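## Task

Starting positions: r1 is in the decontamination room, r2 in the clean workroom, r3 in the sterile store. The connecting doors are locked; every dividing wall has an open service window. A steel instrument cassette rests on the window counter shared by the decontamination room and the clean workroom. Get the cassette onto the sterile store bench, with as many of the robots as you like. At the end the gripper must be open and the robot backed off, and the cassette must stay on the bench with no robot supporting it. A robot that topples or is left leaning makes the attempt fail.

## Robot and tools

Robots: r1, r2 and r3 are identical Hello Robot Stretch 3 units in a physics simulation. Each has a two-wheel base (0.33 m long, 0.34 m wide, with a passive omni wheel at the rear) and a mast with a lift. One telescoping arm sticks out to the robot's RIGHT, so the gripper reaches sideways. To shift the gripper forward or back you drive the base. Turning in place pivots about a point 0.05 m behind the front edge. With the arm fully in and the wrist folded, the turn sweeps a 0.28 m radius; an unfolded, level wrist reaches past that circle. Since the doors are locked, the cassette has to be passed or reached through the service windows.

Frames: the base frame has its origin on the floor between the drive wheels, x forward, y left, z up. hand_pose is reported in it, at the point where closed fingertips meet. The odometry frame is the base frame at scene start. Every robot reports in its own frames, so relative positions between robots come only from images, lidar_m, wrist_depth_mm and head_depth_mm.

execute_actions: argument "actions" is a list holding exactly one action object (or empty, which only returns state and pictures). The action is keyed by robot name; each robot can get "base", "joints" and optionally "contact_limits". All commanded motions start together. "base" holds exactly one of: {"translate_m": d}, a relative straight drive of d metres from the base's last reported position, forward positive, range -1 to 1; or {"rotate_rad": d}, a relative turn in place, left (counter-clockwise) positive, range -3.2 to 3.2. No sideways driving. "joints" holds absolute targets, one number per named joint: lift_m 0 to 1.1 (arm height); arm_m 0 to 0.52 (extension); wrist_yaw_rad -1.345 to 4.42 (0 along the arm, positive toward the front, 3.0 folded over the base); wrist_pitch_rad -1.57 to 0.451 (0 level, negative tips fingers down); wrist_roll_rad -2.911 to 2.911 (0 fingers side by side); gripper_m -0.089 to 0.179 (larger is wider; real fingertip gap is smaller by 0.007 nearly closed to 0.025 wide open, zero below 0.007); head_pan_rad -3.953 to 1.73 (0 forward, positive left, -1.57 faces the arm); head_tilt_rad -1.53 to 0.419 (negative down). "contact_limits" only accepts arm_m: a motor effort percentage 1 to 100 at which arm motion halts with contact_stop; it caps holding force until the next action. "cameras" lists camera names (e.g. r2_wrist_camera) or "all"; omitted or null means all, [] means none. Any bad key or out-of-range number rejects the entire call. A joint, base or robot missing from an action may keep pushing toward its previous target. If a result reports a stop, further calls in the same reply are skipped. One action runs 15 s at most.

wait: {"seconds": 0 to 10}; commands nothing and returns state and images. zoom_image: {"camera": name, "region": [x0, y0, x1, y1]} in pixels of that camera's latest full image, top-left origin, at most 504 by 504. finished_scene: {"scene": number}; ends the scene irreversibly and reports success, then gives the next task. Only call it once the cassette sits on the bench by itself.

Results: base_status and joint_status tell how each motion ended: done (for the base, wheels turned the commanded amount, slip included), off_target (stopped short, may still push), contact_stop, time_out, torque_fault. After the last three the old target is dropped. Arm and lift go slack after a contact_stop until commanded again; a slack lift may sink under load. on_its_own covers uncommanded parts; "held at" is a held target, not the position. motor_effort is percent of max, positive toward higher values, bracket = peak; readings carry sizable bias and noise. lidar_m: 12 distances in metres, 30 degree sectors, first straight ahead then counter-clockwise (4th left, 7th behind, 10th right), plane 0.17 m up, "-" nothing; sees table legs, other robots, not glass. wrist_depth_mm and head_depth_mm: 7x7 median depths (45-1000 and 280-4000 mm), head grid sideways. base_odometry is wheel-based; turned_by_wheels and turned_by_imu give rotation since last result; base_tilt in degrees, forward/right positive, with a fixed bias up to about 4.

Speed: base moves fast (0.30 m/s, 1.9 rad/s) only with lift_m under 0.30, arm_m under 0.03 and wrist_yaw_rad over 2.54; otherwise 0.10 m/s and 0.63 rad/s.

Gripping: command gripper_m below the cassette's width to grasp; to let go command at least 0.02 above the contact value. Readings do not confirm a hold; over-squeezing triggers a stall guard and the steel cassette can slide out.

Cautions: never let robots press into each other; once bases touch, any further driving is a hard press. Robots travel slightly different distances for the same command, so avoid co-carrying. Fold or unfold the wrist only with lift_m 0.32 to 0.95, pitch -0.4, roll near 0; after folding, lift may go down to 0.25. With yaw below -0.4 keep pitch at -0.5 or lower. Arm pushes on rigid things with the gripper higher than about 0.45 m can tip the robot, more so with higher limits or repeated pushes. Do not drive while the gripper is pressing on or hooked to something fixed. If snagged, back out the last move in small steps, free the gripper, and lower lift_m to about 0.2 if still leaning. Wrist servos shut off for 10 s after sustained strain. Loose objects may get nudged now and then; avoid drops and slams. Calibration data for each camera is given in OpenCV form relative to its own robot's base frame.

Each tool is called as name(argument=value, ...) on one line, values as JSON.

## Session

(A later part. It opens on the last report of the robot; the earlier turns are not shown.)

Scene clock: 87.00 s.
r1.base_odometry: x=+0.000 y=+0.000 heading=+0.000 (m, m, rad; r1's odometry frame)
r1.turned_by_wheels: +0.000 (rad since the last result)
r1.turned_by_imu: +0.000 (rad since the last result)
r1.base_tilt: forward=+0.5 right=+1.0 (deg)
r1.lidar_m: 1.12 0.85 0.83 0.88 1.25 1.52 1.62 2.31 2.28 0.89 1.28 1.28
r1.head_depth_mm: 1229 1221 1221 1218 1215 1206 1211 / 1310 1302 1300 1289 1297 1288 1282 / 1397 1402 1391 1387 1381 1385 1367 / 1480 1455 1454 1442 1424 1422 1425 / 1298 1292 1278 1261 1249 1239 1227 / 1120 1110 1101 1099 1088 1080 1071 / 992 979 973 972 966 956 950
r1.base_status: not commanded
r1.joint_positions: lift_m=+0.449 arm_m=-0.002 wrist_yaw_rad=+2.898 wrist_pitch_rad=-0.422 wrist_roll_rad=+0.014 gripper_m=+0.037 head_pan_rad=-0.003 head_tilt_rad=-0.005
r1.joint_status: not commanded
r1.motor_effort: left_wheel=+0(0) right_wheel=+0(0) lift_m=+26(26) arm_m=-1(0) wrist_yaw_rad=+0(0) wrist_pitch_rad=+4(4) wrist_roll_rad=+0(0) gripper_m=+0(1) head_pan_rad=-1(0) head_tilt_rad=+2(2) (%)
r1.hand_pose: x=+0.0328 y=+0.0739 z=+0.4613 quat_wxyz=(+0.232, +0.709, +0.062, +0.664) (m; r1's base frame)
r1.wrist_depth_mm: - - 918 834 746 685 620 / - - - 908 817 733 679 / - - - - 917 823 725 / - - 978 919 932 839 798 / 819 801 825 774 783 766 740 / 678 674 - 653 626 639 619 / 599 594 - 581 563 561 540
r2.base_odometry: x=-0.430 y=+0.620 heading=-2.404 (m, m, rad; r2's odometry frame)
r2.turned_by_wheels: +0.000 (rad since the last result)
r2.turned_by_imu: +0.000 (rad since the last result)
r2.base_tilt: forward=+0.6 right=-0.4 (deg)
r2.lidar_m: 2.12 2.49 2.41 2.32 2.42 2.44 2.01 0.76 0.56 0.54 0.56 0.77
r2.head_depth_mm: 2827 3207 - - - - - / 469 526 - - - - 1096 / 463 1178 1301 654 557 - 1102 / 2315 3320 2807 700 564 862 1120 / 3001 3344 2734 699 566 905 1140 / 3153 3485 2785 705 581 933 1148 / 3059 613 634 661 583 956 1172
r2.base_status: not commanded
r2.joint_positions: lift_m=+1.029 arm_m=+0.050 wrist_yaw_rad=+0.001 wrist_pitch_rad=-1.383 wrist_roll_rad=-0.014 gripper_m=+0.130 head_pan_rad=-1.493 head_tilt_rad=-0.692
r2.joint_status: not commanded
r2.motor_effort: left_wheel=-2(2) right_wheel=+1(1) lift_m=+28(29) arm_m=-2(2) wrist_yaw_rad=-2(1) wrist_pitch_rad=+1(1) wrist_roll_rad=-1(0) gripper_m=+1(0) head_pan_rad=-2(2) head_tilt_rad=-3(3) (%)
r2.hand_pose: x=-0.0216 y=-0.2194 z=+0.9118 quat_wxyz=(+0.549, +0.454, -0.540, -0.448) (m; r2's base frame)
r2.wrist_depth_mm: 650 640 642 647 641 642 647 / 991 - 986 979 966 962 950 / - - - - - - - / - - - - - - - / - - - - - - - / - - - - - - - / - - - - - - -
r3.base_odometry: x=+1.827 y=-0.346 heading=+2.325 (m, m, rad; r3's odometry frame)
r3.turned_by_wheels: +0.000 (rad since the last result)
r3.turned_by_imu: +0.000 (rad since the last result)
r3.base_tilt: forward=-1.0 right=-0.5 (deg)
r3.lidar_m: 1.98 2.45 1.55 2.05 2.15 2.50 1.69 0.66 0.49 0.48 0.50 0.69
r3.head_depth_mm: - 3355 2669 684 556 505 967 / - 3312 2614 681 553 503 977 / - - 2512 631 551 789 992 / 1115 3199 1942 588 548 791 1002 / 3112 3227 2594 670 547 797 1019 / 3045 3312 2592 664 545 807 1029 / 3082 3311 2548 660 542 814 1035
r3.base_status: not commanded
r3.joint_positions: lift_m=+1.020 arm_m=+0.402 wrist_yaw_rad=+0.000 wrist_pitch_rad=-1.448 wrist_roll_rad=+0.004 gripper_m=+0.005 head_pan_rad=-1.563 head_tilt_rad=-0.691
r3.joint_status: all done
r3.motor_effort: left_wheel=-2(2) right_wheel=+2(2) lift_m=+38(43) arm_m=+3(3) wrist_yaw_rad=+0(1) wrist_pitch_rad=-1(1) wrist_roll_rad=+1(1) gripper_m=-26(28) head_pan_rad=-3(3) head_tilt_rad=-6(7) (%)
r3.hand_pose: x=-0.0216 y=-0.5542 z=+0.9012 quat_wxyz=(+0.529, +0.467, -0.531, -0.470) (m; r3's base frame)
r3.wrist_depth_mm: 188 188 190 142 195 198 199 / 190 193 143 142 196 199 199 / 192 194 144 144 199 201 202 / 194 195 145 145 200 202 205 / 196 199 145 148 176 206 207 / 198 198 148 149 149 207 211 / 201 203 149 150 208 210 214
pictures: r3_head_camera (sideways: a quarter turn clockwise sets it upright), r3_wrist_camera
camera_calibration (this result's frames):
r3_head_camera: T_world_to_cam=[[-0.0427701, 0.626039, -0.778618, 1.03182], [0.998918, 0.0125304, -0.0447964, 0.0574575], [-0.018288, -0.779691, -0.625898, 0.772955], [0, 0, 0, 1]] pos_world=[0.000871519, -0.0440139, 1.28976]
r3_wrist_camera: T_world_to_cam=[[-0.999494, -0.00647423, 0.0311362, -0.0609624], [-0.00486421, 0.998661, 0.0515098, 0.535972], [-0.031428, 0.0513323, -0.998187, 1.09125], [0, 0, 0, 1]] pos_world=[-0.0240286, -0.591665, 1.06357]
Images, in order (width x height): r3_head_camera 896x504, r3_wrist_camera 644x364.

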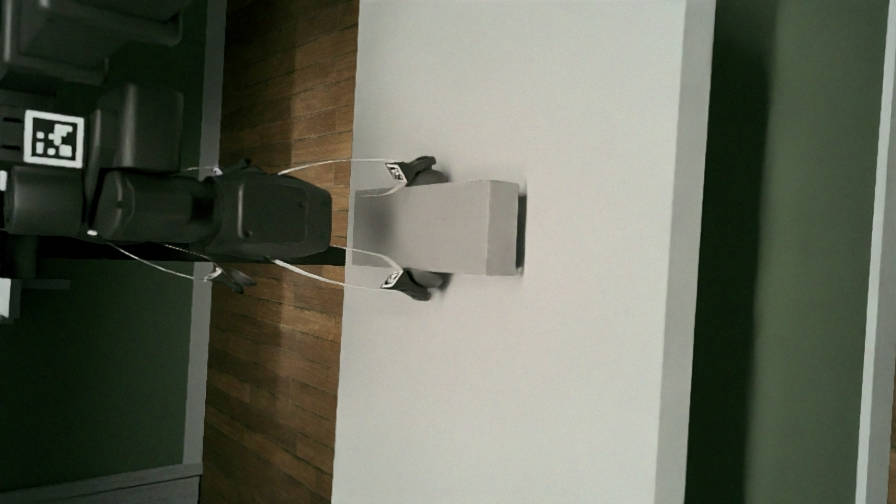

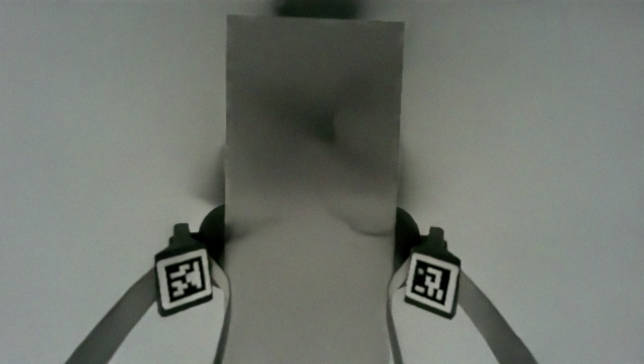

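execute_actions(actions=[{"r3":{"joints":{"arm_m":0.16,"lift_m":1.035}}}], cameras=[])

execute_actions(actions=[{"r3":{"base":{"rotate_rad":1.53},"joints":{"head_pan_rad":0}}}], cameras=[])

execute_actions(actions=[{"r3":{"base":{"translate_m":0.92},"joints":{"arm_m":0.5}}}], cameras=["r3_nav_camera","r3_head_camera"])

Scene clock: 91.57 s.
r1.base_odometry: x=+0.000 y=+0.000 heading=+0.000 (m, m, rad; r1's odometry frame)
r1.turned_by_wheels: +0.000 (rad since the last result)
r1.turned_by_imu: +0.000 (rad since the last result)
r1.base_tilt: forward=+0.4 right=+0.9 (deg)
r1.lidar_m: 1.11 0.85 0.83 0.87 1.24 1.52 1.62 2.31 2.28 0.89 1.28 1.28
r1.head_depth_mm: 1224 1223 1223 1216 1212 1203 1206 / 1311 1305 1306 1283 1284 1286 1279 / 1403 1400 1392 1390 1380 1374 1375 / 1481 1468 1451 1441 1441 1426 1427 / 1293 1285 1271 1262 1243 1241 1228 / 1123 1114 1107 1102 1086 1080 1069 / 992 982 978 970 964 955 951
r1.base_status: not commanded
r1.joint_positions: lift_m=+0.449 arm_m=-0.002 wrist_yaw_rad=+2.898 wrist_pitch_rad=-0.422 wrist_roll_rad=+0.014 gripper_m=+0.037 head_pan_rad=-0.003 head_tilt_rad=-0.005
r1.joint_status: not commanded
r1.motor_effort: left_wheel=+1(1) right_wheel=+0(0) lift_m=+26(26) arm_m=+0(0) wrist_yaw_rad=+0(0) wrist_pitch_rad=+4(5) wrist_roll_rad=-1(0) gripper_m=+0(0) head_pan_rad=+0(0) head_tilt_rad=+2(1) (%)
r1.hand_pose: x=+0.0328 y=+0.0739 z=+0.4613 quat_wxyz=(+0.232, +0.709, +0.062, +0.664) (m; r1's base frame)
r1.wrist_depth_mm: - - 934 817 742 684 623 / - - - 928 833 723 669 / - - - - 898 818 725 / - - 981 947 923 860 779 / 832 794 821 761 790 768 746 / 683 683 - 656 620 638 623 / 597 593 - 582 568 560 545
r2.base_odometry: x=-0.430 y=+0.620 heading=-2.404 (m, m, rad; r2's odometry frame)
r2.turned_by_wheels: +0.000 (rad since the last result)
r2.turned_by_imu: +0.001 (rad since the last result)
r2.base_tilt: forward=+0.6 right=-0.6 (deg)
r2.lidar_m: 2.11 2.48 2.41 2.33 2.42 2.45 2.00 0.76 0.56 0.54 0.56 0.77
r2.head_depth_mm: 2846 3117 - - - - - / 713 2303 - - - - 1092 / 688 1231 843 699 555 - 1101 / 2924 3285 2781 698 563 864 1119 / 2963 3334 2758 699 566 903 1145 / 3086 3425 2786 706 582 933 1147 / 3060 615 633 660 583 951 1171
r2.base_status: not commanded
r2.joint_positions: lift_m=+1.029 arm_m=+0.050 wrist_yaw_rad=+0.001 wrist_pitch_rad=-1.383 wrist_roll_rad=-0.014 gripper_m=+0.130 head_pan_rad=-1.493 head_tilt_rad=-0.692
r2.joint_status: not commanded
r2.motor_effort: left_wheel=-2(2) right_wheel=+1(1) lift_m=+28(29) arm_m=-2(2) wrist_yaw_rad=-1(1) wrist_pitch_rad=+1(1) wrist_roll_rad=-1(0) gripper_m=+0(1) head_pan_rad=-2(2) head_tilt_rad=-3(4) (%)
r2.hand_pose: x=-0.0216 y=-0.2194 z=+0.9118 quat_wxyz=(+0.549, +0.454, -0.540, -0.448) (m; r2's base frame)
r2.wrist_depth_mm: 639 647 640 644 650 660 637 / 984 983 990 993 932 959 964 / - - - - - - - / - - - - - - - / - - - - - - - / - - - - - - - / - - - - - - -
r3.base_odometry: x=+1.827 y=-0.346 heading=+2.325 (m, m, rad; r3's odometry frame)
r3.turned_by_wheels: +0.000 (rad since the last result)
r3.turned_by_imu: +0.001 (rad since the last result)
r3.base_tilt: forward=-1.1 right=-0.4 (deg)
r3.lidar_m: 1.98 2.46 1.55 2.06 2.15 2.50 1.69 0.66 0.49 0.48 0.50 0.70
r3.head_depth_mm: - - - 683 556 503 967 / - - - 682 562 504 981 / 2930 - - - 458 392 995 / 1079 3132 2501 - 454 390 1005 / 3023 3295 2605 668 561 800 1011 / 3112 3288 2563 665 542 804 1027 / 3070 3273 2542 660 542 813 1038
r3.base_status: not commanded
r3.joint_positions: lift_m=+1.035 arm_m=+0.160 wrist_yaw_rad=+0.000 wrist_pitch_rad=-1.448 wrist_roll_rad=+0.004 gripper_m=+0.024 head_pan_rad=-1.563 head_tilt_rad=-0.691
r3.joint_status: all done
r3.on_its_own: gripper_m is held at +0.023, not at your +0.000, by its stall guard, which is not easing now
r3.motor_effort: left_wheel=-2(2) right_wheel=+2(2) lift_m=+38(39) arm_m=-3(5) wrist_yaw_rad=+0(1) wrist_pitch_rad=-1(1) wrist_roll_rad=+1(1) gripper_m=-20(23) head_pan_rad=-2(3) head_tilt_rad=-6(7) (%)
r3.hand_pose: x=-0.0216 y=-0.3128 z=+0.9162 quat_wxyz=(+0.529, +0.467, -0.530, -0.470) (m; r3's base frame)
r3.wrist_depth_mm: 203 205 204 143 210 215 214 / 205 205 143 144 211 216 217 / 207 209 145 145 216 216 218 / 208 210 146 146 219 220 221 / - - 147 148 - - - / - - 149 150 152 - - / - - 152 151 - - -
pictures: none
No camera images: the call's "cameras" was empty. Leave "cameras" out to get every camera's image.

Scene clock: 94.93 s.
r1.base_odometry: x=+0.000 y=+0.000 heading=+0.000 (m, m, rad; r1's odometry frame)
r1.turned_by_wheels: +0.000 (rad since the last result)
r1.turned_by_imu: +0.000 (rad since the last result)
r1.base_tilt: forward=+0.5 right=+1.0 (deg)
r1.lidar_m: 1.11 0.85 0.83 0.87 1.24 1.52 1.62 2.31 2.28 0.90 1.29 1.28
r1.head_depth_mm: 1235 1226 1218 1216 1212 1215 1208 / 1324 1309 1300 1291 1298 1284 1284 / 1409 1398 1390 1384 1383 1373 1364 / 1468 1464 1460 1445 1444 1428 1442 / 1291 1288 1277 1260 1252 1239 1232 / 1121 1110 1105 1101 1084 1079 1071 / 988 981 978 968 962 956 949
r1.base_status: not commanded
r1.joint_positions: lift_m=+0.449 arm_m=-0.002 wrist_yaw_rad=+2.898 wrist_pitch_rad=-0.422 wrist_roll_rad=+0.014 gripper_m=+0.037 head_pan_rad=-0.003 head_tilt_rad=-0.005
r1.joint_status: not commanded
r1.motor_effort: left_wheel=+0(1) right_wheel=+0(1) lift_m=+26(26) arm_m=+0(0) wrist_yaw_rad=+0(0) wrist_pitch_rad=+4(5) wrist_roll_rad=+0(0) gripper_m=+0(0) head_pan_rad=+0(0) head_tilt_rad=+1(1) (%)
r1.hand_pose: x=+0.0328 y=+0.0739 z=+0.4613 quat_wxyz=(+0.232, +0.709, +0.062, +0.664) (m; r1's base frame)
r1.wrist_depth_mm: - - 911 816 758 684 629 / - - - 898 816 724 673 / - - - - 900 801 726 / - - 985 949 925 840 770 / 803 819 818 766 767 749 749 / 685 678 - 658 625 642 633 / 596 583 - 582 569 555 554
r2.base_odometry: x=-0.430 y=+0.620 heading=-2.404 (m, m, rad; r2's odometry frame)
r2.turned_by_wheels: +0.000 (rad since the last result)
r2.turned_by_imu: +0.001 (rad since the last result)
r2.base_tilt: forward=+0.7 right=-0.4 (deg)
r2.lidar_m: 2.12 2.49 2.41 2.33 2.42 2.45 2.00 0.76 0.56 0.54 0.56 0.77
r2.head_depth_mm: 2839 3144 - - - - - / 2900 3232 - - - - 1095 / 2547 3249 2739 699 554 - 1098 / 2791 3302 2648 698 564 860 1120 / 2977 3358 2768 702 565 907 1140 / 3146 3376 2781 702 583 930 1151 / 3068 617 634 663 584 958 1166
r2.base_status: not commanded
r2.joint_positions: lift_m=+1.029 arm_m=+0.050 wrist_yaw_rad=+0.001 wrist_pitch_rad=-1.383 wrist_roll_rad=-0.014 gripper_m=+0.130 head_pan_rad=-1.493 head_tilt_rad=-0.692
r2.joint_status: not commanded
r2.motor_effort: left_wheel=-2(2) right_wheel=+1(1) lift_m=+29(28) arm_m=-2(2) wrist_yaw_rad=-2(2) wrist_pitch_rad=+1(1) wrist_roll_rad=-1(1) gripper_m=+0(1) head_pan_rad=-2(2) head_tilt_rad=-4(4) (%)
r2.hand_pose: x=-0.0216 y=-0.2194 z=+0.9118 quat_wxyz=(+0.549, +0.454, -0.540, -0.448) (m; r2's base frame)
r2.wrist_depth_mm: 649 648 645 643 632 629 656 / 973 974 957 976 964 945 951 / - - - - - - - / - - - - - - - / - - - - - - - / - - - - - - - / - - - - - - -
r3.base_odometry: x=+1.827 y=-0.346 heading=-2.428 (m, m, rad; r3's odometry frame)
r3.turned_by_wheels: +1.530 (rad since the last result)
r3.turned_by_imu: +1.547 (rad since the last result)
r3.base_tilt: forward=-1.0 right=-0.6 (deg)
r3.lidar_m: 2.06 1.59 2.52 1.87 0.68 0.49 0.48 0.49 0.68 1.77 2.43 1.55
r3.head_depth_mm: 2040 1578 2479 2069 1669 1420 1242 / 2032 1544 2478 2065 1678 1413 1225 / 2036 1531 2418 2042 1666 1423 1227 / 2028 1529 2403 2024 1650 1401 1219 / 2021 1485 2428 2010 1640 1399 1214 / 2015 1465 2419 2009 1642 1385 1209 / 2003 1461 2374 1979 1631 1389 1208
r3.base_status: done
r3.joint_positions: lift_m=+1.035 arm_m=+0.160 wrist_yaw_rad=+0.000 wrist_pitch_rad=-1.448 wrist_roll_rad=+0.004 gripper_m=+0.024 head_pan_rad=-0.007 head_tilt_rad=-0.691
r3.joint_status: all done
r3.on_its_own: gripper_m is held at +0.023, not at your +0.000, by its stall guard, which is not easing now
r3.motor_effort: left_wheel=-2(5) right_wheel=+2(7) lift_m=+38(39) arm_m=-4(4) wrist_yaw_rad=+0(1) wrist_pitch_rad=-1(1) wrist_roll_rad=+1(0) gripper_m=-20(20) head_pan_rad=+2(33) head_tilt_rad=-7(5) (%)
r3.hand_pose: x=-0.0216 y=-0.3128 z=+0.9162 quat_wxyz=(+0.529, +0.467, -0.530, -0.470) (m; r3's base frame)
r3.wrist_depth_mm: - - - 142 - 772 538 / - - 143 143 - 762 515 / - - 144 145 - 768 520 / - - 146 147 - 764 517 / - - 148 148 - 747 525 / - - 149 150 150 713 513 / - - 151 152 - 705 514
pictures: none
No camera images: the call's "cameras" was empty. Leave "cameras" out to get every camera's image.

Scene clock: 105.37 s.
r1.base_odometry: x=+0.000 y=+0.000 heading=+0.000 (m, m, rad; r1's odometry frame)
r1.turned_by_wheels: +0.000 (rad since the last result)
r1.turned_by_imu: +0.000 (rad since the last result)
r1.base_tilt: forward=+0.3 right=+0.9 (deg)
r1.lidar_m: 1.12 0.85 0.83 0.87 1.24 1.52 1.62 2.30 2.28 0.89 1.28 1.28
r1.head_depth_mm: 1235 1223 1227 1222 1218 1206 1202 / 1311 1303 1304 1295 1288 1291 1275 / 1401 1393 1393 1384 1376 1371 1374 / 1480 1470 1454 1459 1444 1428 1429 / 1303 1285 1281 1258 1255 1233 1223 / 1118 1112 1102 1096 1091 1077 1067 / 989 982 971 968 965 959 950
r1.base_status: not commanded
r1.joint_positions: lift_m=+0.449 arm_m=-0.002 wrist_yaw_rad=+2.898 wrist_pitch_rad=-0.422 wrist_roll_rad=+0.014 gripper_m=+0.037 head_pan_rad=-0.003 head_tilt_rad=-0.005
r1.joint_status: not commanded
r1.motor_effort: left_wheel=+1(1) right_wheel=+0(1) lift_m=+26(26) arm_m=+0(0) wrist_yaw_rad=+0(0) wrist_pitch_rad=+4(5) wrist_roll_rad=+0(0) gripper_m=+1(0) head_pan_rad=+0(1) head_tilt_rad=+0(0) (%)
r1.hand_pose: x=+0.0328 y=+0.0739 z=+0.4613 quat_wxyz=(+0.232, +0.709, +0.062, +0.664) (m; r1's base frame)
r1.wrist_depth_mm: - - 916 828 758 683 620 / - - - 938 812 735 676 / - - - - 884 811 734 / - - 967 952 900 822 780 / 825 805 834 776 776 753 740 / 697 676 - 654 625 637 627 / 593 588 - 604 568 559 556
r2.base_odometry: x=-0.430 y=+0.620 heading=-2.404 (m, m, rad; r2's odometry frame)
r2.turned_by_wheels: +0.000 (rad since the last result)
r2.turned_by_imu: +0.002 (rad since the last result)
r2.base_tilt: forward=+0.6 right=-0.5 (deg)
r2.lidar_m: 2.12 2.48 2.41 2.32 2.42 2.44 2.00 0.76 0.56 0.54 0.56 0.77
r2.head_depth_mm: 2855 3166 - - - - - / 2863 3245 - - - - 1097 / 2797 3272 2634 700 554 - 1098 / 2924 3347 2808 699 563 857 1120 / 3015 3396 2719 702 565 903 1134 / 3129 3441 2769 702 581 929 1147 / 3014 617 632 662 583 955 1167
r2.base_status: not commanded
r2.joint_positions: lift_m=+1.029 arm_m=+0.050 wrist_yaw_rad=+0.001 wrist_pitch_rad=-1.383 wrist_roll_rad=-0.014 gripper_m=+0.130 head_pan_rad=-1.493 head_tilt_rad=-0.692
r2.joint_status: not commanded
r2.motor_effort: left_wheel=-2(2) right_wheel=+1(2) lift_m=+28(29) arm_m=-2(2) wrist_yaw_rad=-1(2) wrist_pitch_rad=+1(1) wrist_roll_rad=-1(1) gripper_m=+0(1) head_pan_rad=-2(2) head_tilt_rad=-3(3) (%)
r2.hand_pose: x=-0.0216 y=-0.2194 z=+0.9118 quat_wxyz=(+0.549, +0.454, -0.540, -0.448) (m; r2's base frame)
r2.wrist_depth_mm: 640 639 630 646 635 653 628 / 974 - - 984 - 972 966 / - - - - - - - / - - - - - - - / - - - - - - - / - - - - - - - / - - - - - - -
r3.base_odometry: x=+1.131 y=-0.948 heading=-2.428 (m, m, rad; r3's odometry frame)
r3.turned_by_wheels: +0.000 (rad since the last result)
r3.turned_by_imu: +0.003 (rad since the last result)
r3.base_tilt: forward=-1.1 right=-0.5 (deg)
r3.lidar_m: 1.13 1.17 0.88 2.43 1.99 1.46 1.40 1.45 1.96 2.34 0.81 1.18
r3.head_depth_mm: 1224 1371 1055 846 691 1425 1222 / 1219 1362 1094 844 689 1417 1218 / 1218 1352 1090 838 685 1404 1225 / 1219 1357 1079 832 682 1405 1218 / 1224 1359 1069 829 678 1402 1214 / 1221 1358 1062 825 689 1400 1206 / 1224 1360 1054 820 687 1394 1204
r3.base_status: done
r3.joint_positions: lift_m=+1.035 arm_m=+0.500 wrist_yaw_rad=+0.000 wrist_pitch_rad=-1.448 wrist_roll_rad=+0.004 gripper_m=+0.024 head_pan_rad=-0.007 head_tilt_rad=-0.691
r3.joint_status: all done
r3.on_its_own: gripper_m is held at +0.023, not at your +0.000, by its stall guard, which is not easing now
r3.motor_effort: left_wheel=-3(3) right_wheel=+2(7) lift_m=+39(38) arm_m=+3(4) wrist_yaw_rad=-1(0) wrist_pitch_rad=-1(1) wrist_roll_rad=+1(1) gripper_m=-21(20) head_pan_rad=+3(3) head_tilt_rad=-7(7) (%)
r3.hand_pose: x=-0.0216 y=-0.6521 z=+0.9162 quat_wxyz=(+0.529, +0.467, -0.531, -0.470) (m; r3's base frame)
r3.wrist_depth_mm: - - - 142 - - - / - - 143 144 - - - / - - 145 145 - - - / - - 147 147 - - - / - - 147 149 - - - / - - 149 150 152 - - / - - 151 152 - - -
pictures: r3_head_camera (sideways: a quarter turn clockwise sets it upright), r3_nav_camera (sideways: a quarter turn counterclockwise sets it upright)
camera_calibration (this result's frames):
r3_head_camera: T_world_to_cam=[[-0.626602, -0.0335461, -0.778617, 1.03538], [0.00218151, 0.998994, -0.0447964, 0.0635376], [0.779336, -0.0297681, -0.625898, 0.76809], [0, 0, 0, 1]] pos_world=[0.0500322, -0.00587611, 1.28976]
r3_nav_camera: T_world_to_cam=[[0.653977, -0.0530663, 0.754651, -0.939085], [-0.0436864, -0.998521, -0.0323566, 0.091172], [0.755252, -0.0118075, -0.655328, 0.809321], [0, 0, 0, 1]] pos_world=[0.00688101, 0.0507595, 1.242]
Images, in order (width x height): r3_head_camera 896x504, r3_nav_camera 672x504.

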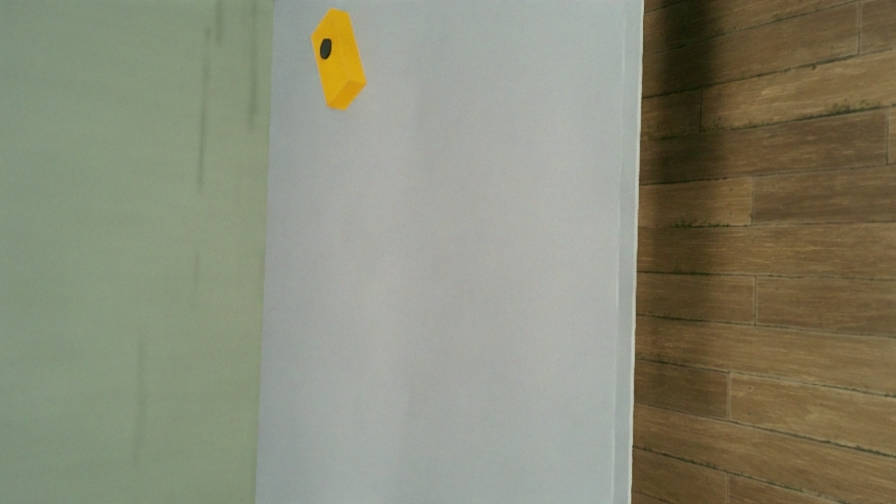

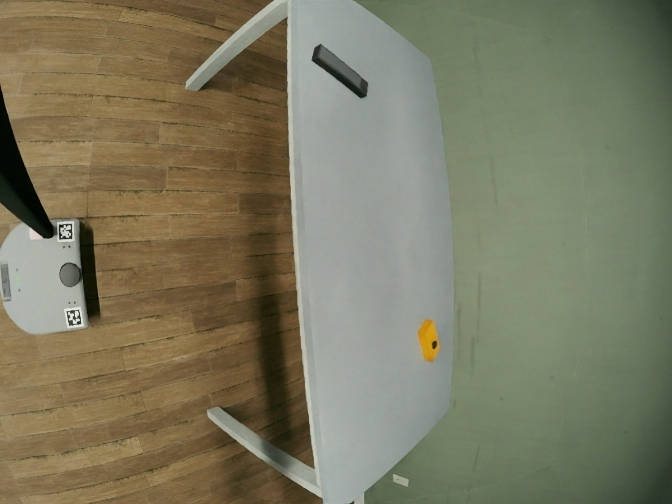

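execute_actions(actions=[{"r3":{"base":{"rotate_rad":1.55},"joints":{"lift_m":0.96,"head_pan_rad":-1.57}}}], cameras=["r3_wrist_camera","r3_head_camera"])

Scene clock: 109.43 s.
r1.base_odometry: x=+0.000 y=+0.000 heading=+0.000 (m, m, rad; r1's odometry frame)
r1.turned_by_wheels: +0.000 (rad since the last result)
r1.turned_by_imu: +0.000 (rad since the last result)
r1.base_tilt: forward=+0.4 right=+0.9 (deg)
r1.lidar_m: 1.12 0.85 0.83 0.87 1.24 1.52 1.62 2.31 2.28 0.89 1.28 1.28
r1.head_depth_mm: 1229 1222 1223 1225 1212 1218 1204 / 1310 1303 1298 1294 1288 1282 1293 / 1394 1394 1390 1390 1380 1372 1369 / 1483 1460 1448 1453 1430 1433 1429 / 1303 1285 1269 1265 1245 1236 1219 / 1121 1115 1103 1091 1083 1080 1071 / 993 985 972 969 961 954 952
r1.base_status: not commanded
r1.joint_positions: lift_m=+0.449 arm_m=-0.002 wrist_yaw_rad=+2.898 wrist_pitch_rad=-0.422 wrist_roll_rad=+0.014 gripper_m=+0.037 head_pan_rad=-0.003 head_tilt_rad=-0.005
r1.joint_status: not commanded
r1.motor_effort: left_wheel=+1(1) right_wheel=+0(0) lift_m=+26(26) arm_m=+0(0) wrist_yaw_rad=+0(0) wrist_pitch_rad=+5(4) wrist_roll_rad=+0(0) gripper_m=+0(0) head_pan_rad=+0(0) head_tilt_rad=+2(1) (%)
r1.hand_pose: x=+0.0328 y=+0.0739 z=+0.4613 quat_wxyz=(+0.232, +0.709, +0.062, +0.664) (m; r1's base frame)
r1.wrist_depth_mm: - - 932 815 749 684 630 / - - - 914 827 736 664 / - - - - 862 799 736 / - - 973 954 925 842 771 / 825 785 820 790 776 763 746 / 694 675 - 656 631 641 621 / 589 591 - 575 565 559 550
r2.base_odometry: x=-0.430 y=+0.620 heading=-2.404 (m, m, rad; r2's odometry frame)
r2.turned_by_wheels: +0.000 (rad since the last result)
r2.turned_by_imu: +0.001 (rad since the last result)
r2.base_tilt: forward=+0.5 right=-0.5 (deg)
r2.lidar_m: 2.12 2.49 2.41 2.32 2.41 2.45 2.00 0.76 0.56 0.54 0.56 0.77
r2.head_depth_mm: 2826 3184 - - - - - / 2346 3167 - - - - 1099 / 2871 3278 2765 697 554 - 1101 / 2928 3281 2773 700 563 861 1116 / 2988 3322 2813 701 565 906 1139 / 3100 3437 2802 705 581 929 1152 / 3099 616 634 663 582 956 1169
r2.base_status: not commanded
r2.joint_positions: lift_m=+1.029 arm_m=+0.050 wrist_yaw_rad=+0.001 wrist_pitch_rad=-1.383 wrist_roll_rad=-0.014 gripper_m=+0.130 head_pan_rad=-1.493 head_tilt_rad=-0.692
r2.joint_status: not commanded
r2.motor_effort: left_wheel=-2(2) right_wheel=+1(1) lift_m=+29(28) arm_m=-2(2) wrist_yaw_rad=-1(1) wrist_pitch_rad=+1(1) wrist_roll_rad=-1(0) gripper_m=+1(1) head_pan_rad=-2(1) head_tilt_rad=-3(3) (%)
r2.hand_pose: x=-0.0216 y=-0.2194 z=+0.9118 quat_wxyz=(+0.549, +0.454, -0.540, -0.448) (m; r2's base frame)
r2.wrist_depth_mm: 636 647 662 645 638 645 638 / 997 - 965 991 949 956 949 / - - - - - - - / - - - - - - - / - - - - - - - / - - - - - - - / - - - - - - -
r3.base_odometry: x=+1.131 y=-0.948 heading=-0.879 (m, m, rad; r3's odometry frame)
r3.turned_by_wheels: +1.550 (rad since the last result)
r3.turned_by_imu: +1.568 (rad since the last result)
r3.base_tilt: forward=-1.2 right=-0.4 (deg)
r3.lidar_m: 2.43 2.02 1.46 1.40 1.45 1.94 2.35 0.81 1.17 1.13 1.17 0.88
r3.head_depth_mm: 1230 - 993 822 691 1417 1222 / 1187 1415 1090 845 687 1412 1226 / 1195 - 1042 787 684 1402 1208 / 1212 1350 1028 720 700 1402 1210 / 1232 1364 1066 826 693 1392 1216 / 1230 1365 1056 822 691 1384 1204 / 1217 1369 1050 815 690 1380 1200
r3.base_status: done
r3.joint_positions: lift_m=+0.960 arm_m=+0.500 wrist_yaw_rad=+0.000 wrist_pitch_rad=-1.448 wrist_roll_rad=+0.004 gripper_m=+0.024 head_pan_rad=-1.563 head_tilt_rad=-0.691
r3.joint_status: all done
r3.on_its_own: gripper_m is held at +0.023, not at your +0.000, by its stall guard, which is not easing now
r3.motor_effort: left_wheel=-2(8) right_wheel=+2(11) lift_m=+31(28) arm_m=+3(3) wrist_yaw_rad=-1(0) wrist_pitch_rad=-1(1) wrist_roll_rad=+1(1) gripper_m=-21(21) head_pan_rad=-3(34) head_tilt_rad=-6(6) (%)
r3.hand_pose: x=-0.0216 y=-0.6521 z=+0.8415 quat_wxyz=(+0.529, +0.467, -0.531, -0.470) (m; r3's base frame)
r3.wrist_depth_mm: 228 230 230 142 234 237 243 / 232 231 143 144 239 242 241 / 232 235 145 146 240 244 244 / 235 237 146 147 246 246 248 / 239 241 147 149 197 247 253 / 240 242 149 150 152 252 253 / 244 245 151 152 253 257 258
pictures: r3_head_camera (sideways: a quarter turn clockwise sets it upright), r3_wrist_camera
camera_calibration (this result's frames):
r3_head_camera: T_world_to_cam=[[-0.0428521, 0.626043, -0.77861, 1.03181], [0.998916, 0.0126615, -0.0447964, 0.0574574], [-0.0181861, -0.779686, -0.625907, 0.772966], [0, 0, 0, 1]] pos_world=[0.000877274, -0.0440145, 1.28976]
r3_wrist_camera: T_world_to_cam=[[-0.999494, -0.00655789, 0.0311367, -0.05979], [-0.00493222, 0.998635, 0.0520034, 0.63638], [-0.0314353, 0.0518235, -0.998161, 1.03692], [0, 0, 0, 1]] pos_world=[-0.0240252, -0.68964, 1.00378]
Images, in order (width x height): r3_head_camera 896x504, r3_wrist_camera 644x364.

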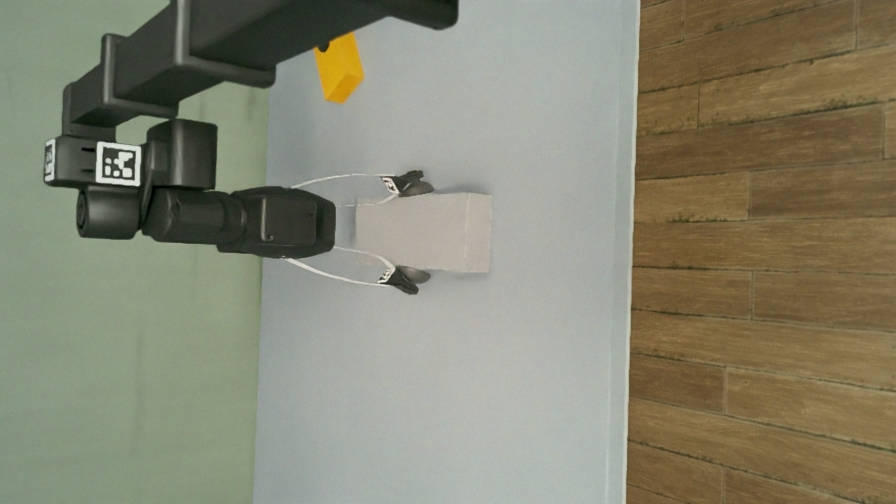

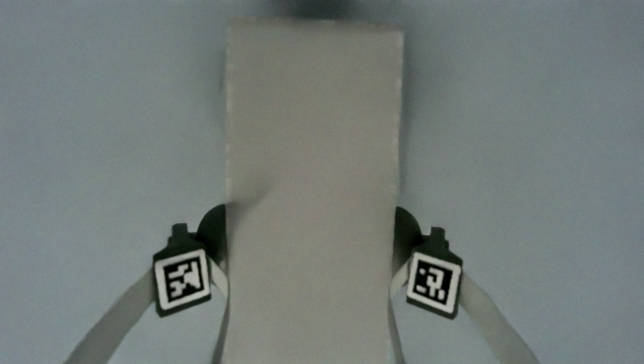

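Bench 242 vs 179 → lower 0.06.

execute_actions(actions=[{"r3":{"joints":{"lift_m":0.901}}}], cameras=[])

execute_actions(actions=[{"r3":{"joints":{"gripper_m":0.13}}}], cameras=[])

execute_actions(actions=[{"r3":{"joints":{"lift_m":0.98,"arm_m":0.1}}}], cameras=["r3_head_camera"])

Scene clock: 111.03 s.
r1.base_odometry: x=+0.000 y=+0.000 heading=+0.000 (m, m, rad; r1's odometry frame)
r1.turned_by_wheels: +0.000 (rad since the last result)
r1.turned_by_imu: +0.000 (rad since the last result)
r1.base_tilt: forward=+0.3 right=+0.9 (deg)
r1.lidar_m: 1.11 0.85 0.83 0.87 1.24 1.52 1.62 2.30 2.27 0.89 1.29 1.28
r1.head_depth_mm: 1227 1223 1221 1220 1216 1202 1200 / 1306 1312 1297 1297 1287 1287 1283 / 1407 1394 1387 1392 1372 1372 1370 / 1465 1463 1452 1440 1434 1438 1434 / 1292 1283 1266 1259 1253 1241 1225 / 1124 1114 1105 1094 1089 1085 1071 / 989 981 971 961 964 960 947
r1.base_status: not commanded
r1.joint_positions: lift_m=+0.449 arm_m=-0.002 wrist_yaw_rad=+2.898 wrist_pitch_rad=-0.422 wrist_roll_rad=+0.014 gripper_m=+0.037 head_pan_rad=-0.003 head_tilt_rad=-0.005
r1.joint_status: not commanded
r1.motor_effort: left_wheel=+0(1) right_wheel=+1(0) lift_m=+26(26) arm_m=+0(0) wrist_yaw_rad=+0(0) wrist_pitch_rad=+5(5) wrist_roll_rad=+0(0) gripper_m=+0(0) head_pan_rad=+0(0) head_tilt_rad=+1(1) (%)
r1.hand_pose: x=+0.0328 y=+0.0739 z=+0.4613 quat_wxyz=(+0.232, +0.709, +0.062, +0.664) (m; r1's base frame)
r1.wrist_depth_mm: - - 884 832 755 687 616 / - - - 912 825 729 666 / - - - - 882 814 731 / - - 961 967 937 867 788 / 835 826 816 776 784 767 735 / 698 683 - 653 635 635 634 / 599 593 - 579 566 555 540
r2.base_odometry: x=-0.430 y=+0.620 heading=-2.404 (m, m, rad; r2's odometry frame)
r2.turned_by_wheels: +0.000 (rad since the last result)
r2.turned_by_imu: +0.000 (rad since the last result)
r2.base_tilt: forward=+0.6 right=-0.5 (deg)
r2.lidar_m: 2.12 2.49 2.41 2.33 2.42 2.45 2.00 0.76 0.56 0.54 0.56 0.77
r2.head_depth_mm: 2472 3217 - - - - - / 2286 3210 - - - - 1092 / 2864 3271 2794 700 553 - 1098 / 2913 3341 2744 701 563 863 1118 / 2987 3347 2775 701 563 898 1141 / 3139 3413 2804 704 581 929 1145 / 3027 616 635 659 585 955 1170
r2.base_status: not commanded
r2.joint_positions: lift_m=+1.029 arm_m=+0.050 wrist_yaw_rad=+0.001 wrist_pitch_rad=-1.383 wrist_roll_rad=-0.014 gripper_m=+0.130 head_pan_rad=-1.493 head_tilt_rad=-0.692
r2.joint_status: not commanded
r2.motor_effort: left_wheel=-2(2) right_wheel=+2(2) lift_m=+29(28) arm_m=-2(2) wrist_yaw_rad=-1(1) wrist_pitch_rad=+1(1) wrist_roll_rad=+0(1) gripper_m=+1(1) head_pan_rad=-2(2) head_tilt_rad=-4(3) (%)
r2.hand_pose: x=-0.0216 y=-0.2194 z=+0.9118 quat_wxyz=(+0.549, +0.454, -0.540, -0.448) (m; r2's base frame)
r2.wrist_depth_mm: 653 632 641 646 640 631 641 / 979 967 979 974 972 933 948 / - - - - - - - / - - - - - - - / - - - - - - - / - - - - - - - / - - - - - - -
r3.base_odometry: x=+1.131 y=-0.948 heading=-0.879 (m, m, rad; r3's odometry frame)
r3.turned_by_wheels: +0.000 (rad since the last result)
r3.turned_by_imu: +0.000 (rad since the last result)
r3.base_tilt: forward=-1.3 right=-0.6 (deg)
r3.lidar_m: 2.43 2.01 1.46 1.40 1.46 1.94 2.35 0.81 1.18 1.13 1.17 0.88
r3.head_depth_mm: 1219 1363 - - 672 1416 1232 / 1229 1293 1045 838 685 1405 1227 / 1224 - 1038 824 686 1407 1220 / 1225 1364 1093 776 699 1406 1215 / 1224 1368 1063 832 697 1404 1219 / 1227 1373 1059 818 691 1398 1208 / 1235 1364 1048 818 690 1381 1208
r3.base_status: not commanded
r3.joint_positions: lift_m=+0.901 arm_m=+0.500 wrist_yaw_rad=+0.000 wrist_pitch_rad=-1.448 wrist_roll_rad=+0.004 gripper_m=+0.024 head_pan_rad=-1.563 head_tilt_rad=-0.691
r3.joint_status: all done
r3.on_its_own: gripper_m is held at +0.023, not at your +0.000, by its stall guard, which is not easing now
r3.motor_effort: left_wheel=-2(2) right_wheel=+2(2) lift_m=+32(32) arm_m=+3(3) wrist_yaw_rad=+0(1) wrist_pitch_rad=-1(1) wrist_roll_rad=+1(1) gripper_m=-20(20) head_pan_rad=-3(2) head_tilt_rad=-6(6) (%)
r3.hand_pose: x=-0.0216 y=-0.6521 z=+0.7825 quat_wxyz=(+0.529, +0.467, -0.531, -0.470) (m; r3's base frame)
r3.wrist_depth_mm: 173 173 174 144 177 179 180 / 174 174 143 143 180 181 183 / 176 178 145 145 182 183 186 / 178 179 146 147 184 186 189 / 178 181 148 149 167 188 190 / 182 183 149 150 152 190 193 / 182 185 152 152 190 192 195
pictures: none
No camera images: the call's "cameras" was empty. Leave "cameras" out to get every camera's image.

Scene clock: 112.60 s.
r1.base_odometry: x=+0.000 y=+0.000 heading=+0.000 (m, m, rad; r1's odometry frame)
r1.turned_by_wheels: +0.000 (rad since the last result)
r1.turned_by_imu: +0.000 (rad since the last result)
r1.base_tilt: forward=+0.4 right=+1.0 (deg)
r1.lidar_m: 1.11 0.85 0.83 0.87 1.24 1.52 1.62 2.30 2.27 0.89 1.28 1.28
r1.head_depth_mm: 1227 1227 1226 1225 1207 1210 1212 / 1305 1304 1298 1301 1289 1281 1280 / 1410 1394 1383 1378 1373 1380 1377 / 1479 1465 1448 1454 1439 1435 1433 / 1296 1283 1277 1260 1254 1233 1224 / 1121 1118 1105 1099 1086 1082 1072 / 994 983 975 969 960 953 951
r1.base_status: not commanded
r1.joint_positions: lift_m=+0.449 arm_m=-0.002 wrist_yaw_rad=+2.898 wrist_pitch_rad=-0.422 wrist_roll_rad=+0.014 gripper_m=+0.037 head_pan_rad=-0.003 head_tilt_rad=-0.005
r1.joint_status: not commanded
r1.motor_effort: left_wheel=+1(0) right_wheel=+0(0) lift_m=+26(26) arm_m=+0(0) wrist_yaw_rad=+0(0) wrist_pitch_rad=+5(5) wrist_roll_rad=+0(0) gripper_m=+0(0) head_pan_rad=+0(0) head_tilt_rad=+0(1) (%)
r1.hand_pose: x=+0.0328 y=+0.0739 z=+0.4613 quat_wxyz=(+0.232, +0.709, +0.062, +0.664) (m; r1's base frame)
r1.wrist_depth_mm: - - 925 823 747 673 625 / - - - 899 824 745 692 / - - - - 894 789 715 / - - 954 921 905 862 771 / 826 815 817 780 793 724 742 / 703 673 - 646 626 644 625 / 589 592 - 578 570 550 543
r2.base_odometry: x=-0.430 y=+0.620 heading=-2.404 (m, m, rad; r2's odometry frame)
r2.turned_by_wheels: +0.000 (rad since the last result)
r2.turned_by_imu: +0.000 (rad since the last result)
r2.base_tilt: forward=+0.6 right=-0.6 (deg)
r2.lidar_m: 2.12 2.49 2.41 2.33 2.42 2.45 2.01 0.76 0.56 0.54 0.56 0.77
r2.head_depth_mm: 2469 3196 - - - - - / 2265 3198 - - - - 1106 / 2929 3223 2756 698 554 - 1101 / 2948 3341 2803 701 564 861 1117 / 2993 3278 2749 702 564 902 1137 / 3189 3461 2779 705 582 929 1146 / 3071 616 633 659 581 955 1165
r2.base_status: not commanded
r2.joint_positions: lift_m=+1.029 arm_m=+0.050 wrist_yaw_rad=+0.001 wrist_pitch_rad=-1.383 wrist_roll_rad=-0.014 gripper_m=+0.130 head_pan_rad=-1.493 head_tilt_rad=-0.692
r2.joint_status: not commanded
r2.motor_effort: left_wheel=-2(2) right_wheel=+2(2) lift_m=+29(29) arm_m=-3(3) wrist_yaw_rad=-1(2) wrist_pitch_rad=+1(1) wrist_roll_rad=-1(0) gripper_m=+0(1) head_pan_rad=-2(2) head_tilt_rad=-3(4) (%)
r2.hand_pose: x=-0.0216 y=-0.2194 z=+0.9118 quat_wxyz=(+0.549, +0.454, -0.540, -0.448) (m; r2's base frame)
r2.wrist_depth_mm: 633 635 635 637 643 658 649 / 962 977 996 970 975 957 960 / - - - - - - - / - - - - - - - / - - - - - - - / - - - - - - - / - - - - - - -
r3.base_odometry: x=+1.131 y=-0.948 heading=-0.879 (m, m, rad; r3's odometry frame)
r3.turned_by_wheels: +0.000 (rad since the last result)
r3.turned_by_imu: +0.000 (rad since the last result)
r3.base_tilt: forward=-1.2 right=-0.5 (deg)
r3.lidar_m: 2.43 2.01 1.46 1.40 1.45 1.94 2.34 0.81 1.18 1.13 1.17 0.88
r3.head_depth_mm: 1229 1359 - - 671 1410 1230 / 1224 1306 1040 840 686 1421 1225 / 1226 - 1039 814 684 1413 1223 / 1226 1369 1076 782 698 1402 1215 / 1231 1370 1057 827 693 1403 1213 / 1230 1356 1062 824 692 1390 1208 / 1225 1379 1044 818 687 1375 1207
r3.base_status: not commanded
r3.joint_positions: lift_m=+0.901 arm_m=+0.500 wrist_yaw_rad=+0.000 wrist_pitch_rad=-1.449 wrist_roll_rad=+0.004 gripper_m=+0.130 head_pan_rad=-1.563 head_tilt_rad=-0.691
r3.joint_status: all done
r3.motor_effort: left_wheel=-2(2) right_wheel=+2(2) lift_m=+31(31) arm_m=+3(3) wrist_yaw_rad=+0(0) wrist_pitch_rad=+0(1) wrist_roll_rad=+1(1) gripper_m=+0(85) head_pan_rad=-3(3) head_tilt_rad=-6(6) (%)
r3.hand_pose: x=-0.0216 y=-0.6517 z=+0.7825 quat_wxyz=(+0.528, +0.468, -0.530, -0.470) (m; r3's base frame)
r3.wrist_depth_mm: 172 173 174 146 178 179 182 / 174 175 147 147 180 181 184 / 175 178 148 150 181 186 186 / 177 179 150 151 183 185 187 / 179 181 152 152 185 188 190 / 180 - 154 154 188 192 192 / 185 184 155 155 192 192 195
pictures: none
No camera images: the call's "cameras" was empty. Leave "cameras" out to get every camera's image.

Scene clock: 116.73 s.
r1.base_odometry: x=+0.000 y=+0.000 heading=+0.000 (m, m, rad; r1's odometry frame)
r1.turned_by_wheels: +0.000 (rad since the last result)
r1.turned_by_imu: +0.000 (rad since the last result)
r1.base_tilt: forward=+0.4 right=+0.8 (deg)
r1.lidar_m: 1.12 0.85 0.83 0.87 1.24 1.52 1.62 2.31 2.28 0.89 1.28 1.28
r1.head_depth_mm: 1229 1226 1214 1214 1213 1216 1206 / 1312 1298 1297 1292 1290 1287 1288 / 1406 1393 1388 1383 1378 1378 1373 / 1486 1464 1447 1444 1444 1433 1431 / 1292 1281 1275 1258 1249 1237 1227 / 1123 1114 1102 1094 1085 1078 1070 / 992 977 977 969 961 953 950
r1.base_status: not commanded
r1.joint_positions: lift_m=+0.449 arm_m=-0.002 wrist_yaw_rad=+2.898 wrist_pitch_rad=-0.422 wrist_roll_rad=+0.014 gripper_m=+0.037 head_pan_rad=-0.003 head_tilt_rad=-0.005
r1.joint_status: not commanded
r1.motor_effort: left_wheel=+0(1) right_wheel=+0(0) lift_m=+26(26) arm_m=+0(0) wrist_yaw_rad=+0(0) wrist_pitch_rad=+5(5) wrist_roll_rad=+0(0) gripper_m=+0(0) head_pan_rad=+0(0) head_tilt_rad=+0(1) (%)
r1.hand_pose: x=+0.0328 y=+0.0739 z=+0.4613 quat_wxyz=(+0.232, +0.709, +0.062, +0.664) (m; r1's base frame)
r1.wrist_depth_mm: - - 908 818 761 691 634 / - - - 931 806 741 666 / - - - - 901 812 715 / - - 961 930 919 864 781 / 831 800 824 772 791 755 738 / 688 681 - 674 627 645 626 / 598 598 - 584 568 555 550
r2.base_odometry: x=-0.430 y=+0.620 heading=-2.404 (m, m, rad; r2's odometry frame)
r2.turned_by_wheels: +0.000 (rad since the last result)
r2.turned_by_imu: +0.001 (rad since the last result)
r2.base_tilt: forward=+0.6 right=-0.5 (deg)
r2.lidar_m: 2.12 2.49 2.41 2.33 2.42 2.45 2.00 0.76 0.56 0.54 0.56 0.77
r2.head_depth_mm: 2809 3210 - - - - - / 2324 3264 - - - - 1099 / 2926 3331 2808 701 556 - 1096 / 2920 3360 2829 699 563 861 1124 / 2958 3339 2789 701 567 901 1142 / 3107 3465 2782 706 584 936 1146 / 3068 616 632 661 583 959 1164
r2.base_status: not commanded
r2.joint_positions: lift_m=+1.029 arm_m=+0.050 wrist_yaw_rad=+0.001 wrist_pitch_rad=-1.383 wrist_roll_rad=-0.014 gripper_m=+0.130 head_pan_rad=-1.493 head_tilt_rad=-0.692
r2.joint_status: not commanded
r2.motor_effort: left_wheel=-2(2) right_wheel=+1(2) lift_m=+28(29) arm_m=-3(2) wrist_yaw_rad=-1(1) wrist_pitch_rad=+1(1) wrist_roll_rad=+0(1) gripper_m=+0(1) head_pan_rad=-3(3) head_tilt_rad=-3(3) (%)
r2.hand_pose: x=-0.0216 y=-0.2194 z=+0.9118 quat_wxyz=(+0.549, +0.454, -0.540, -0.448) (m; r2's base frame)
r2.wrist_depth_mm: 628 648 640 646 630 640 643 / 972 987 989 990 970 958 929 / - - - - - - - / - - - - - - - / - - - - - - - / - - - - - - - / - - - - - - -
r3.base_odometry: x=+1.131 y=-0.948 heading=-0.879 (m, m, rad; r3's odometry frame)
r3.turned_by_wheels: +0.000 (rad since the last result)
r3.turned_by_imu: +0.001 (rad since the last result)
r3.base_tilt: forward=-1.1 right=-0.6 (deg)
r3.lidar_m: 2.43 2.01 1.46 1.40 1.45 1.94 2.34 0.81 1.18 1.13 1.17 0.88
r3.head_depth_mm: 1221 1330 - - 657 1418 1225 / 1228 1350 - - 661 1413 1215 / 1227 1368 - - - - 1227 / 1227 1360 1097 831 - 1345 1212 / 1222 1365 1064 826 695 1409 1201 / 1220 1362 1058 825 692 1390 1212 / 1223 1372 1046 818 687 1390 1201
r3.base_status: not commanded
r3.joint_positions: lift_m=+0.980 arm_m=+0.100 wrist_yaw_rad=+0.000 wrist_pitch_rad=-1.449 wrist_roll_rad=+0.004 gripper_m=+0.130 head_pan_rad=-1.563 head_tilt_rad=-0.691
r3.joint_status: all done
r3.motor_effort: left_wheel=-2(2) right_wheel=+2(2) lift_m=+35(40) arm_m=-4(4) wrist_yaw_rad=-1(0) wrist_pitch_rad=+0(0) wrist_roll_rad=+1(1) gripper_m=+0(0) head_pan_rad=-2(2) head_tilt_rad=-7(6) (%)
r3.hand_pose: x=-0.0216 y=-0.2524 z=+0.8613 quat_wxyz=(+0.528, +0.468, -0.530, -0.470) (m; r3's base frame)
r3.wrist_depth_mm: 999 992 972 - - - - / - 984 989 - - - 868 / 967 - - - - - - / - - - - - - - / - - - - - - - / - - - - - - - / - - - - - - -
pictures: r3_head_camera (sideways: a quarter turn clockwise sets it upright)
camera_calibration (this result's frames):
r3_head_camera: T_world_to_cam=[[-0.0428484, 0.626043, -0.77861, 1.03181], [0.998916, 0.0126557, -0.0447964, 0.0574574], [-0.0181906, -0.779686, -0.625907, 0.772966], [0, 0, 0, 1]] pos_world=[0.000877016, -0.0440144, 1.28976]
Images, in order (width x height): r3_head_camera 896x504.

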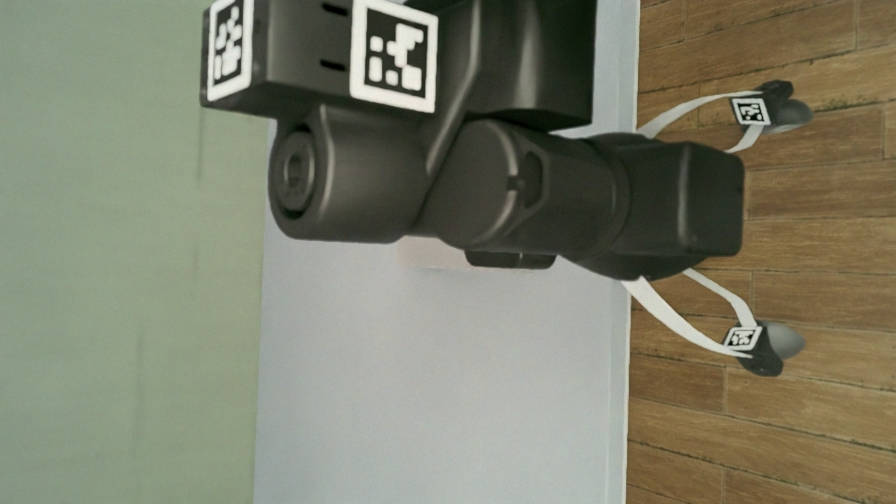

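finished_scene(scene=1)

The scene is finished: the task was done.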